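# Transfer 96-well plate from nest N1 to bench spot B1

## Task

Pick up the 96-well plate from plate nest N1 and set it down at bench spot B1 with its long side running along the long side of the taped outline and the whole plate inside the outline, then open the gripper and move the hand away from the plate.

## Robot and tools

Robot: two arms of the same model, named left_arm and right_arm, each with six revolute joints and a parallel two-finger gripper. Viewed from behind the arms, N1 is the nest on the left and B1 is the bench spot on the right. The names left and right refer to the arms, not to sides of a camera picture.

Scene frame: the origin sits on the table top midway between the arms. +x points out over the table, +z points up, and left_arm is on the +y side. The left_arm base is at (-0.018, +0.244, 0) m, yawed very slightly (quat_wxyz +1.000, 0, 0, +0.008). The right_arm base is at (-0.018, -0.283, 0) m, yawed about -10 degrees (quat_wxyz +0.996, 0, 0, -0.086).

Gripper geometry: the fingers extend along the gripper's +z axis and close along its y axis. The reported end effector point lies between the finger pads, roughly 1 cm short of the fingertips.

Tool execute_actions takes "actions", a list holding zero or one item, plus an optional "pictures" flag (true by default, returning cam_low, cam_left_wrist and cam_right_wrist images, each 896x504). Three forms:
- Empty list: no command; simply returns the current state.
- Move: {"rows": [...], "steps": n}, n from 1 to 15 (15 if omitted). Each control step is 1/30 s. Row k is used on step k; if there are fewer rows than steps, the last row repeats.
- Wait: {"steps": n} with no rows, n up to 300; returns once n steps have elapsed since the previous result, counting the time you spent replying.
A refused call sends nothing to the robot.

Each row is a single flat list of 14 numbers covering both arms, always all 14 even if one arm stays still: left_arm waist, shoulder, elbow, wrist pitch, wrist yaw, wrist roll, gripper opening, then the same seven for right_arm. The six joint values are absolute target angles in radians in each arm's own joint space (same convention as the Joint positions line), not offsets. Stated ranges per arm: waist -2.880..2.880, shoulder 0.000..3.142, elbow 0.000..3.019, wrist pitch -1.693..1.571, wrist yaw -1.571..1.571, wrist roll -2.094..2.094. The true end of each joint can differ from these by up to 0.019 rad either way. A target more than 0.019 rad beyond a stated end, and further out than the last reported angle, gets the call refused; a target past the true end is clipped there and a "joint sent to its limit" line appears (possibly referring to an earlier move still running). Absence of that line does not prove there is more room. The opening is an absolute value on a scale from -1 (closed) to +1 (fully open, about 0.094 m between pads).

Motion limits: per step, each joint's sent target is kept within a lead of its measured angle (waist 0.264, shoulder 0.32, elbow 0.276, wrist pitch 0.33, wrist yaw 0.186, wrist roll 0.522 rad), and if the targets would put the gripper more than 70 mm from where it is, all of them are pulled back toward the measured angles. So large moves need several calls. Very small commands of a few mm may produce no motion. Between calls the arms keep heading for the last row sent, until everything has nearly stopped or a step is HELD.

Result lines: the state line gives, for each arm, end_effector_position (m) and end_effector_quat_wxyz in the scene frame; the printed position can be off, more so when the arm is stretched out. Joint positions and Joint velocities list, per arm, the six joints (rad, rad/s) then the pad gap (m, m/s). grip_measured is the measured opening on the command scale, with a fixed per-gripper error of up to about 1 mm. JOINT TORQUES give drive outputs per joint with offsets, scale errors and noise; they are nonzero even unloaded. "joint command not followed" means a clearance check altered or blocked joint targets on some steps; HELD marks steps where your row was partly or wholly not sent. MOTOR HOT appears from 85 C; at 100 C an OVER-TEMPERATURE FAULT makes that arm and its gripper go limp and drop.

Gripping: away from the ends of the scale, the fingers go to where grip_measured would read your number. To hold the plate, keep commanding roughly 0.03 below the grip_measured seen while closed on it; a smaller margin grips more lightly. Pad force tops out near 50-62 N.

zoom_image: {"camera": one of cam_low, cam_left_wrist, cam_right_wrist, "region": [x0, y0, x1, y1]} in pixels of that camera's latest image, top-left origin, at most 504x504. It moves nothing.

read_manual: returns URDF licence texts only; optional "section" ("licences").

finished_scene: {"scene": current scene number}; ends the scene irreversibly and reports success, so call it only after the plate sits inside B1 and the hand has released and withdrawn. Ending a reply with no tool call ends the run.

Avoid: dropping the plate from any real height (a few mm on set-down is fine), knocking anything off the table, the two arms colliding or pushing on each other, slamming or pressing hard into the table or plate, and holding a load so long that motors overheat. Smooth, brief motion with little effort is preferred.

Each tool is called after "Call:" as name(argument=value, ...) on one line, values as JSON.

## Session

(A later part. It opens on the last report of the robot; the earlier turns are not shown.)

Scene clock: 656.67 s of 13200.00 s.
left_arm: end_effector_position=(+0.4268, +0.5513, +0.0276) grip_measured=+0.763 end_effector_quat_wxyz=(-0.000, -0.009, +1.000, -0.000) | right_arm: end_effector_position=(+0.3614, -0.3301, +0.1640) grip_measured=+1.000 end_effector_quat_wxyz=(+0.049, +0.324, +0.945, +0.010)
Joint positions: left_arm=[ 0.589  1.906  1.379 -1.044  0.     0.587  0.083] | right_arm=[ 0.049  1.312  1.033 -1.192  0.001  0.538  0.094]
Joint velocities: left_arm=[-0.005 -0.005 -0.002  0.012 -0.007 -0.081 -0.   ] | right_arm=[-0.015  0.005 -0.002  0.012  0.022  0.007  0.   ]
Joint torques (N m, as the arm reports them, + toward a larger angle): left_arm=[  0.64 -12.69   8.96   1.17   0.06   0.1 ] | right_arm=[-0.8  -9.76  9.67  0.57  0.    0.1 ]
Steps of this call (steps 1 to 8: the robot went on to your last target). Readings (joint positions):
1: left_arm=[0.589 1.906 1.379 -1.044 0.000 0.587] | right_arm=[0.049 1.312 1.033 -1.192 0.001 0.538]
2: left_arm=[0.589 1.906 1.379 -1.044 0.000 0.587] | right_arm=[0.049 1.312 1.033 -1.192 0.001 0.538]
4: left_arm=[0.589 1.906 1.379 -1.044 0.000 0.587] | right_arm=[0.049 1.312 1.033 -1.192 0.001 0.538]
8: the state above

Call:
execute_actions(actions=[{"rows": [[0.582,1.924,1.385,-1.031,0,0.6,0.75,0.05,1.3,1.04,-1.2,0,0.545,1],[0.582,1.924,1.385,-1.031,0,0.6,0.78,0.05,1.3,1.04,-1.2,0,0.545,1],[0.582,1.924,1.385,-1.031,0,0.6,0.82,0.05,1.3,1.04,-1.2,0,0.545,1],[0.582,1.924,1.385,-1.031,0,0.6,0.87,0.05,1.3,1.04,-1.2,0,0.545,1],[0.582,1.924,1.385,-1.031,0,0.6,0.93,0.05,1.3,1.04,-1.2,0,0.545,1],[0.582,1.924,1.385,-1.031,0,0.6,1,0.05,1.3,1.04,-1.2,0,0.545,1]], "steps": 10}], pictures=false)

Call:
execute_actions(actions=[{"rows": [[0.582,1.908,1.399,-1.037,0,0.6,1,0.05,1.3,1.04,-1.2,0,0.545,1],[0.582,1.892,1.413,-1.043,0,0.6,1,0.05,1.3,1.04,-1.2,0,0.545,1],[0.582,1.876,1.426,-1.049,0,0.6,1,0.05,1.3,1.04,-1.2,0,0.545,1],[0.582,1.872,1.43,-1.053,0,0.6,1,0.05,1.3,1.04,-1.2,0,0.545,1],[0.582,1.867,1.435,-1.057,0,0.6,1,0.05,1.3,1.04,-1.2,0,0.545,1],[0.582,1.861,1.441,-1.062,0,0.6,1,0.05,1.3,1.04,-1.2,0,0.545,1],[0.582,1.854,1.448,-1.07,0,0.6,1,0.05,1.3,1.04,-1.2,0,0.545,1],[0.582,1.847,1.456,-1.08,0,0.6,1,0.05,1.3,1.04,-1.2,0,0.545,1],[0.582,1.84,1.464,-1.092,0,0.6,1,0.05,1.3,1.04,-1.2,0,0.545,1],[0.582,1.833,1.472,-1.106,0,0.6,1,0.05,1.3,1.04,-1.2,0,0.545,1],[0.582,1.826,1.48,-1.121,0,0.6,1,0.05,1.3,1.04,-1.2,0,0.545,1],[0.582,1.819,1.488,-1.137,0,0.6,1,0.05,1.3,1.04,-1.2,0,0.545,1],[0.582,1.812,1.496,-1.153,0,0.6,1,0.05,1.3,1.04,-1.2,0,0.545,1],[0.582,1.806,1.503,-1.169,0,0.6,1,0.05,1.3,1.04,-1.2,0,0.545,1],[0.582,1.8,1.51,-1.185,0,0.6,1,0.05,1.3,1.04,-1.2,0,0.545,1]], "steps": 15}], pictures=false)

Call:
execute_actions(actions=[{"rows": [[0.58,1.79,1.508,-1.19,0,0.598,1,0.05,1.3,1.04,-1.2,0,0.545,1],[0.577,1.776,1.503,-1.19,0,0.593,1,0.05,1.3,1.04,-1.2,0,0.545,1],[0.572,1.758,1.496,-1.187,0,0.585,1,0.05,1.3,1.04,-1.2,0,0.545,1],[0.565,1.737,1.486,-1.182,0,0.574,1,0.05,1.3,1.04,-1.2,0,0.545,1],[0.556,1.713,1.474,-1.176,0,0.56,1,0.05,1.3,1.04,-1.2,0,0.545,1],[0.545,1.686,1.46,-1.168,0,0.543,1,0.05,1.3,1.04,-1.2,0,0.545,1],[0.533,1.657,1.444,-1.16,0,0.523,1,0.05,1.3,1.04,-1.2,0,0.545,1],[0.519,1.626,1.425,-1.15,0,0.501,1,0.05,1.3,1.04,-1.2,0,0.545,1],[0.503,1.593,1.405,-1.14,0,0.476,1,0.05,1.3,1.04,-1.2,0,0.545,1],[0.486,1.558,1.383,-1.129,0,0.45,1,0.05,1.3,1.04,-1.2,0,0.545,1],[0.469,1.522,1.359,-1.118,0,0.422,1,0.05,1.3,1.04,-1.2,0,0.545,1],[0.45,1.485,1.334,-1.106,0,0.393,1,0.05,1.3,1.04,-1.2,0,0.545,1],[0.431,1.447,1.308,-1.093,0,0.362,1,0.05,1.3,1.04,-1.2,0,0.545,1],[0.411,1.409,1.282,-1.081,0,0.331,1,0.05,1.3,1.04,-1.2,0,0.545,1],[0.391,1.37,1.255,-1.068,0,0.3,1,0.05,1.3,1.04,-1.2,0,0.545,1]], "steps": 15}], pictures=false)

Call:
execute_actions(actions=[{"rows": [[0.371,1.332,1.228,-1.055,0,0.269,1,0.05,1.3,1.04,-1.2,0,0.545,1],[0.351,1.294,1.202,-1.043,0,0.238,1,0.05,1.3,1.04,-1.2,0,0.545,1],[0.332,1.257,1.176,-1.03,0,0.207,1,0.05,1.3,1.04,-1.2,0,0.545,1],[0.313,1.221,1.151,-1.018,0,0.178,1,0.05,1.3,1.04,-1.2,0,0.545,1],[0.296,1.187,1.128,-1.007,0,0.15,1,0.05,1.3,1.04,-1.2,0,0.545,1],[0.279,1.155,1.105,-0.996,0,0.124,1,0.05,1.3,1.04,-1.2,0,0.545,1],[0.263,1.125,1.084,-0.986,0,0.099,1,0.05,1.3,1.04,-1.2,0,0.545,1],[0.249,1.097,1.065,-0.977,0,0.077,1,0.05,1.3,1.04,-1.2,0,0.545,1],[0.236,1.072,1.049,-0.969,0,0.057,1,0.05,1.3,1.04,-1.2,0,0.545,1],[0.226,1.051,1.034,-0.962,0,0.04,1,0.05,1.3,1.04,-1.2,0,0.545,1],[0.217,1.033,1.022,-0.957,0,0.026,1,0.05,1.3,1.04,-1.2,0,0.545,1],[0.209,1.019,1.012,-0.952,0,0.015,1,0.05,1.3,1.04,-1.2,0,0.545,1],[0.204,1.008,1.006,-0.949,0,0.007,1,0.05,1.3,1.04,-1.2,0,0.545,1],[0.201,1.002,1.001,-0.947,0,0.002,1,0.05,1.3,1.04,-1.2,0,0.545,1],[0.2,1,1,-0.946,0,0,1,0.05,1.3,1.04,-1.2,0,0.545,1]], "steps": 15}], pictures=false)

Call:
execute_actions(actions=[{"steps": 15}])

Scene clock: 711.40 s of 13200.00 s.
left_arm: end_effector_position=(+0.4268, +0.5513, +0.0276) grip_measured=+1.000 end_effector_quat_wxyz=(-0.000, -0.009, +1.000, -0.000) | right_arm: end_effector_position=(+0.3614, -0.3301, +0.1640) grip_measured=+1.000 end_effector_quat_wxyz=(+0.049, +0.324, +0.945, +0.010)
Joint positions: left_arm=[ 0.589  1.906  1.379 -1.044  0.     0.587  0.094] | right_arm=[ 0.049  1.312  1.033 -1.192  0.001  0.538  0.094]
Joint velocities: left_arm=[-0.005 -0.015 -0.007  0.017 -0.066  0.037  0.   ] | right_arm=[ 0.005  0.005 -0.012  0.002 -0.007 -0.037  0.   ]
Joint torques (N m, as the arm reports them, + toward a larger angle): left_arm=[  0.48 -12.8    8.79   1.19   0.05   0.09] | right_arm=[-0.79 -9.78  9.7   0.53 -0.02  0.11]
Steps of this call (steps 1 to 15: the robot went on to your last target; steps 16 to 90: nothing new was sent; then 51.40 s passed at rest; steps 91 to 100: all 10 steps of this action). Readings (joint positions):
91: left_arm=[0.589 1.906 1.379 -1.044 0.000 0.587] | right_arm=[0.049 1.312 1.033 -1.192 0.001 0.538]
92: left_arm=[0.589 1.906 1.379 -1.044 0.000 0.587] | right_arm=[0.049 1.312 1.033 -1.192 0.001 0.538]
94: left_arm=[0.589 1.906 1.379 -1.044 0.000 0.587] | right_arm=[0.049 1.312 1.033 -1.192 0.001 0.538]
98: left_arm=[0.589 1.906 1.379 -1.044 0.000 0.587] | right_arm=[0.049 1.312 1.033 -1.192 0.001 0.538]
100: the state above

Scene clock: 711.90 s of 13200.00 s.
left_arm: end_effector_position=(+0.4315, +0.5546, +0.0735) grip_measured=+1.000 end_effector_quat_wxyz=(+0.004, -0.009, +1.000, +0.003) | right_arm: end_effector_position=(+0.3614, -0.3301, +0.1640) grip_measured=+1.000 end_effector_quat_wxyz=(+0.049, +0.324, +0.945, +0.010)
Joint positions: left_arm=[ 0.589  1.859  1.441 -1.143  0.     0.587  0.094] | right_arm=[ 0.049  1.312  1.033 -1.192  0.001  0.538  0.094]
Joint velocities: left_arm=[ 0.005 -0.288  0.256 -0.466  0.051 -0.051  0.   ] | right_arm=[-0.015 -0.005  0.002 -0.012 -0.037  0.022  0.   ]
Joint torques (N m, as the arm reports them, + toward a larger angle): left_arm=[  0.7  -18.38  13.22   0.31   0.08   0.11] | right_arm=[-0.68 -9.97  9.68  0.57 -0.01  0.1 ]
Steps of this call (steps 1 to 15: all 15 steps of this action). Readings (joint positions):
1: left_arm=[0.589 1.906 1.379 -1.044 0.000 0.587] | right_arm=[0.049 1.312 1.033 -1.192 0.001 0.538]
2: left_arm=[0.589 1.906 1.379 -1.044 0.000 0.587] | right_arm=[0.049 1.312 1.033 -1.192 0.001 0.538]
4: left_arm=[0.589 1.906 1.379 -1.044 0.000 0.587] | right_arm=[0.049 1.312 1.033 -1.192 0.001 0.538]
8: left_arm=[0.589 1.904 1.387 -1.056 0.000 0.587] | right_arm=[0.049 1.312 1.033 -1.192 0.001 0.538]
15: the state above

Scene clock: 712.40 s of 13200.00 s.
left_arm: end_effector_position=(+0.4314, +0.4607, +0.2140) grip_measured=+1.000 end_effector_quat_wxyz=(+0.134, -0.013, +0.989, +0.062) | right_arm: end_effector_position=(+0.3614, -0.3301, +0.1640) grip_measured=+1.000 end_effector_quat_wxyz=(+0.049, +0.324, +0.945, +0.010)
Joint positions: left_arm=[ 0.434  1.469  1.298 -1.104  0.     0.423  0.094] | right_arm=[ 0.049  1.312  1.033 -1.192  0.001  0.538  0.094]
Joint velocities: left_arm=[-0.728 -1.275 -0.696  0.344  0.007 -0.74   0.   ] | right_arm=[-0.015 -0.015 -0.007 -0.017  0.007 -0.037  0.   ]
Joint torques (N m, as the arm reports them, + toward a larger angle): left_arm=[  1.04 -12.02   9.95   1.53   0.06  -0.14] | right_arm=[-0.69 -9.84  9.66  0.58  0.    0.11]
Steps of this call (steps 1 to 15: all 15 steps of this action). Readings (joint positions):
1: left_arm=[0.589 1.848 1.449 -1.156 0.000 0.587] | right_arm=[0.049 1.312 1.033 -1.192 0.001 0.538]
2: left_arm=[0.589 1.836 1.455 -1.165 0.000 0.587] | right_arm=[0.049 1.312 1.033 -1.192 0.001 0.538]
4: left_arm=[0.586 1.806 1.456 -1.171 0.000 0.587] | right_arm=[0.049 1.312 1.033 -1.192 0.001 0.538]
8: left_arm=[0.564 1.728 1.445 -1.167 0.000 0.561] | right_arm=[0.049 1.312 1.033 -1.192 0.001 0.538]
15: the state above

Scene clock: 712.90 s of 13200.00 s.
left_arm: end_effector_position=(+0.3683, +0.3313, +0.2807) grip_measured=+1.000 end_effector_quat_wxyz=(+0.289, -0.075, +0.954, +0.042) | right_arm: end_effector_position=(+0.3614, -0.3301, +0.1640) grip_measured=+1.000 end_effector_quat_wxyz=(+0.049, +0.324, +0.945, +0.010)
Joint positions: left_arm=[ 0.207  1.007  1.001 -0.973  0.     0.065  0.094] | right_arm=[ 0.049  1.312  1.033 -1.192  0.001  0.538  0.094]
Joint velocities: left_arm=[-0.093 -0.2   -0.164  0.051 -0.037 -0.315  0.   ] | right_arm=[-0.005  0.005  0.017  0.007  0.022 -0.022  0.   ]
Joint torques (N m, as the arm reports them, + toward a larger angle): left_arm=[ 1.35 -3.39 11.35  2.56  0.   -0.16] | right_arm=[-0.81 -9.84  9.67  0.53  0.    0.11]
Steps of this call (steps 1 to 15: all 15 steps of this action). Readings (joint positions):
1: left_arm=[0.409 1.426 1.272 -1.093 0.000 0.396] | right_arm=[0.049 1.312 1.033 -1.192 0.001 0.538]
2: left_arm=[0.386 1.383 1.247 -1.080 0.000 0.369] | right_arm=[0.049 1.312 1.033 -1.192 0.001 0.538]
4: left_arm=[0.341 1.299 1.196 -1.056 0.000 0.313] | right_arm=[0.049 1.312 1.033 -1.192 0.001 0.538]
8: left_arm=[0.272 1.150 1.101 -1.014 0.000 0.203] | right_arm=[0.049 1.312 1.033 -1.192 0.001 0.538]
15: the state above

Scene clock: 713.40 s of 13200.00 s.
left_arm: end_effector_position=(+0.3676, +0.3298, +0.2798) grip_measured=+1.000 end_effector_quat_wxyz=(+0.293, -0.097, +0.951, +0.034) | right_arm: end_effector_position=(+0.3614, -0.3301, +0.1640) grip_measured=+1.000 end_effector_quat_wxyz=(+0.049, +0.324, +0.945, +0.010)
Joint positions: left_arm=[ 0.203  1.     0.993 -0.965  0.     0.015  0.094] | right_arm=[ 0.049  1.312  1.033 -1.192  0.001  0.538  0.094]
Joint velocities: left_arm=[-0.015 -0.005 -0.002 -0.012 -0.022 -0.051  0.   ] | right_arm=[-0.005 -0.005 -0.002  0.002 -0.022 -0.051  0.   ]
Joint torques (N m, as the arm reports them, + toward a larger angle): left_arm=[ 0.8  -3.42 11.37  2.46 -0.01 -0.14] | right_arm=[-0.8  -9.9   9.74  0.54 -0.02  0.1 ]
Steps of this call (steps 1 to 15: the robot went on to your last target). Readings (joint positions):
1: left_arm=[0.204 1.002 0.997 -0.971 0.000 0.055] | right_arm=[0.049 1.312 1.033 -1.192 0.001 0.538]
2: left_arm=[0.203 1.000 0.995 -0.970 0.000 0.047] | right_arm=[0.049 1.312 1.033 -1.192 0.001 0.538]
4: left_arm=[0.203 1.000 0.994 -0.967 0.000 0.035] | right_arm=[0.049 1.312 1.033 -1.192 0.001 0.538]
8: left_arm=[0.203 1.000 0.993 -0.966 0.000 0.022] | right_arm=[0.049 1.312 1.033 -1.192 0.001 0.538]
15: the state above

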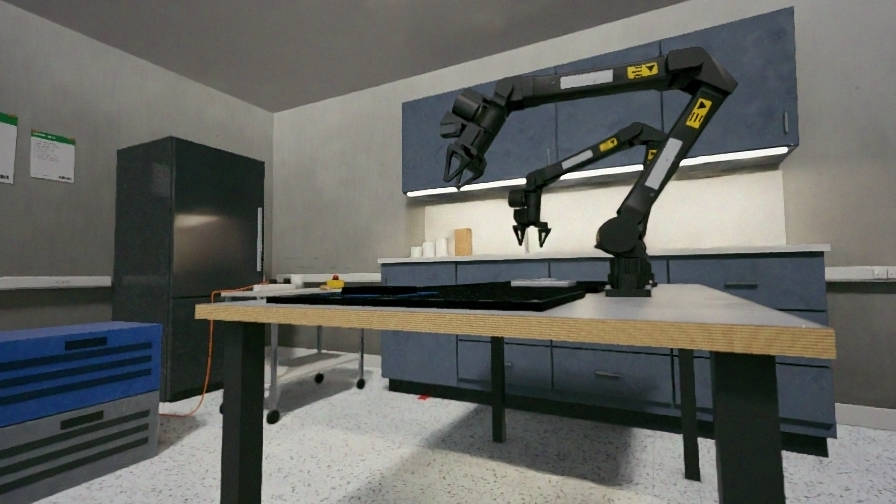

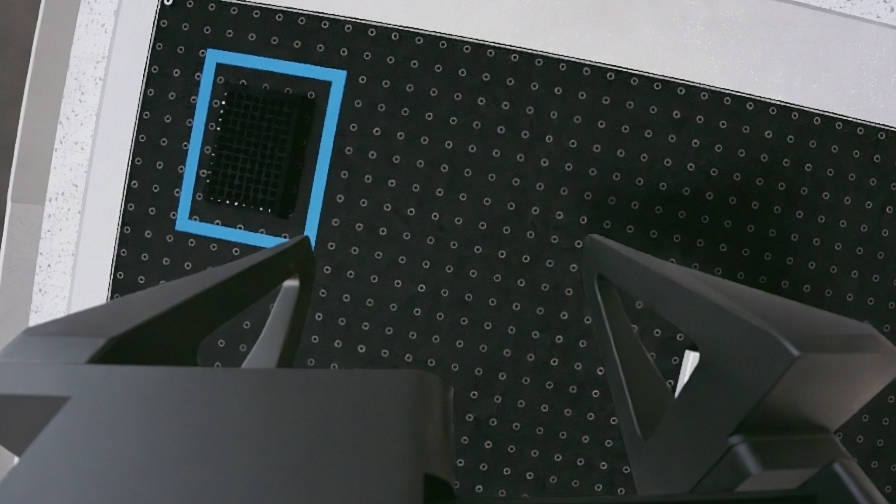

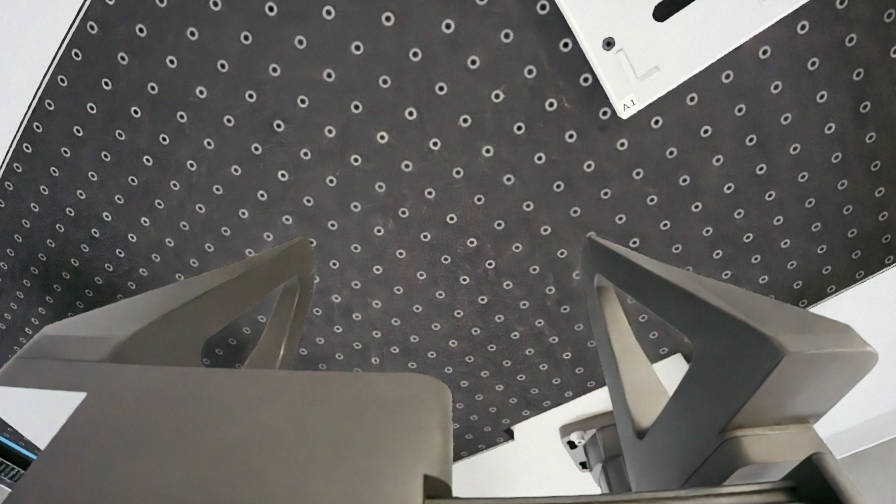

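Call:
execute_actions(actions=[])

Scene clock: 716.67 s of 13200.00 s.
left_arm: end_effector_position=(+0.3676, +0.3298, +0.2798) grip_measured=+1.000 end_effector_quat_wxyz=(+0.293, -0.098, +0.951, +0.034) | right_arm: end_effector_position=(+0.3614, -0.3301, +0.1640) grip_measured=+1.000 end_effector_quat_wxyz=(+0.049, +0.324, +0.945, +0.010)
Joint positions: left_arm=[ 0.203  1.     0.993 -0.965  0.     0.013  0.094] | right_arm=[ 0.049  1.312  1.033 -1.192  0.001  0.538  0.094]
Joint velocities: left_arm=[-0.005  0.015  0.002  0.007 -0.007 -0.007  0.   ] | right_arm=[-0.005  0.005  0.012 -0.002  0.007  0.037  0.   ]
Joint torques (N m, as the arm reports them, + toward a larger angle): left_arm=[ 0.78 -3.7  11.26  2.31  0.   -0.16] | right_arm=[-0.87 -9.87  9.67  0.59 -0.01  0.11]
Steps of this call (steps 1 to 15: the robot went on to your last target; steps 16 to 90: nothing new was sent; then 0.27 s passed at rest). Readings (joint positions):
1: left_arm=[0.203 1.000 0.993 -0.965 0.000 0.015] | right_arm=[0.049 1.312 1.033 -1.192 0.001 0.538]
2: left_arm=[0.203 1.000 0.993 -0.965 0.000 0.014] | right_arm=[0.049 1.312 1.033 -1.192 0.001 0.538]
4: left_arm=[0.203 1.000 0.993 -0.965 0.000 0.014] | right_arm=[0.049 1.312 1.033 -1.192 0.001 0.538]
8: left_arm=[0.203 1.000 0.993 -0.965 0.000 0.014] | right_arm=[0.049 1.312 1.033 -1.192 0.001 0.538]
90: the state above
All arms were judged still, so your last target was given up. Only a new action makes them travel on or press farther. Fingers that are still opening or closing keep moving.

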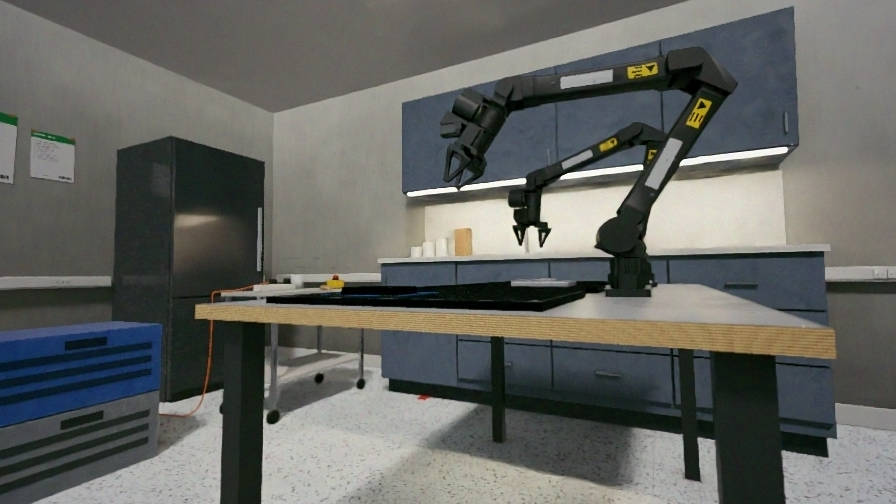

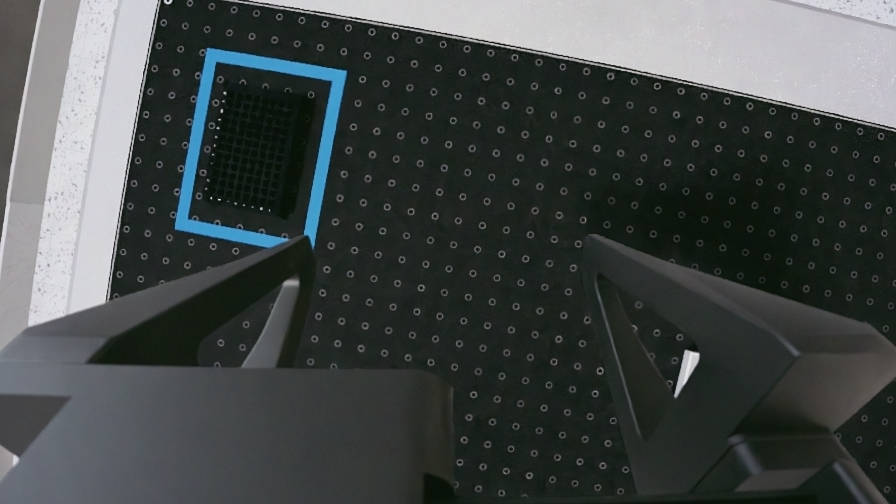

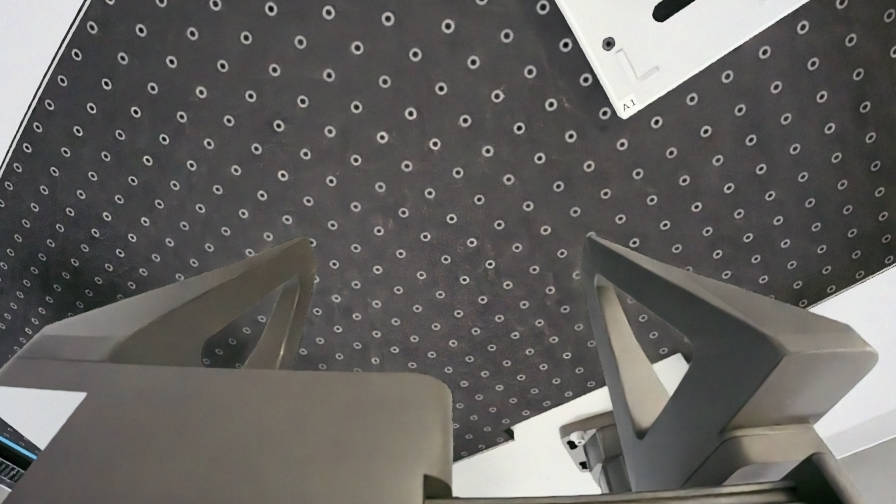

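Call:
finished_scene(scene=2)

The scene is finished: the task was done.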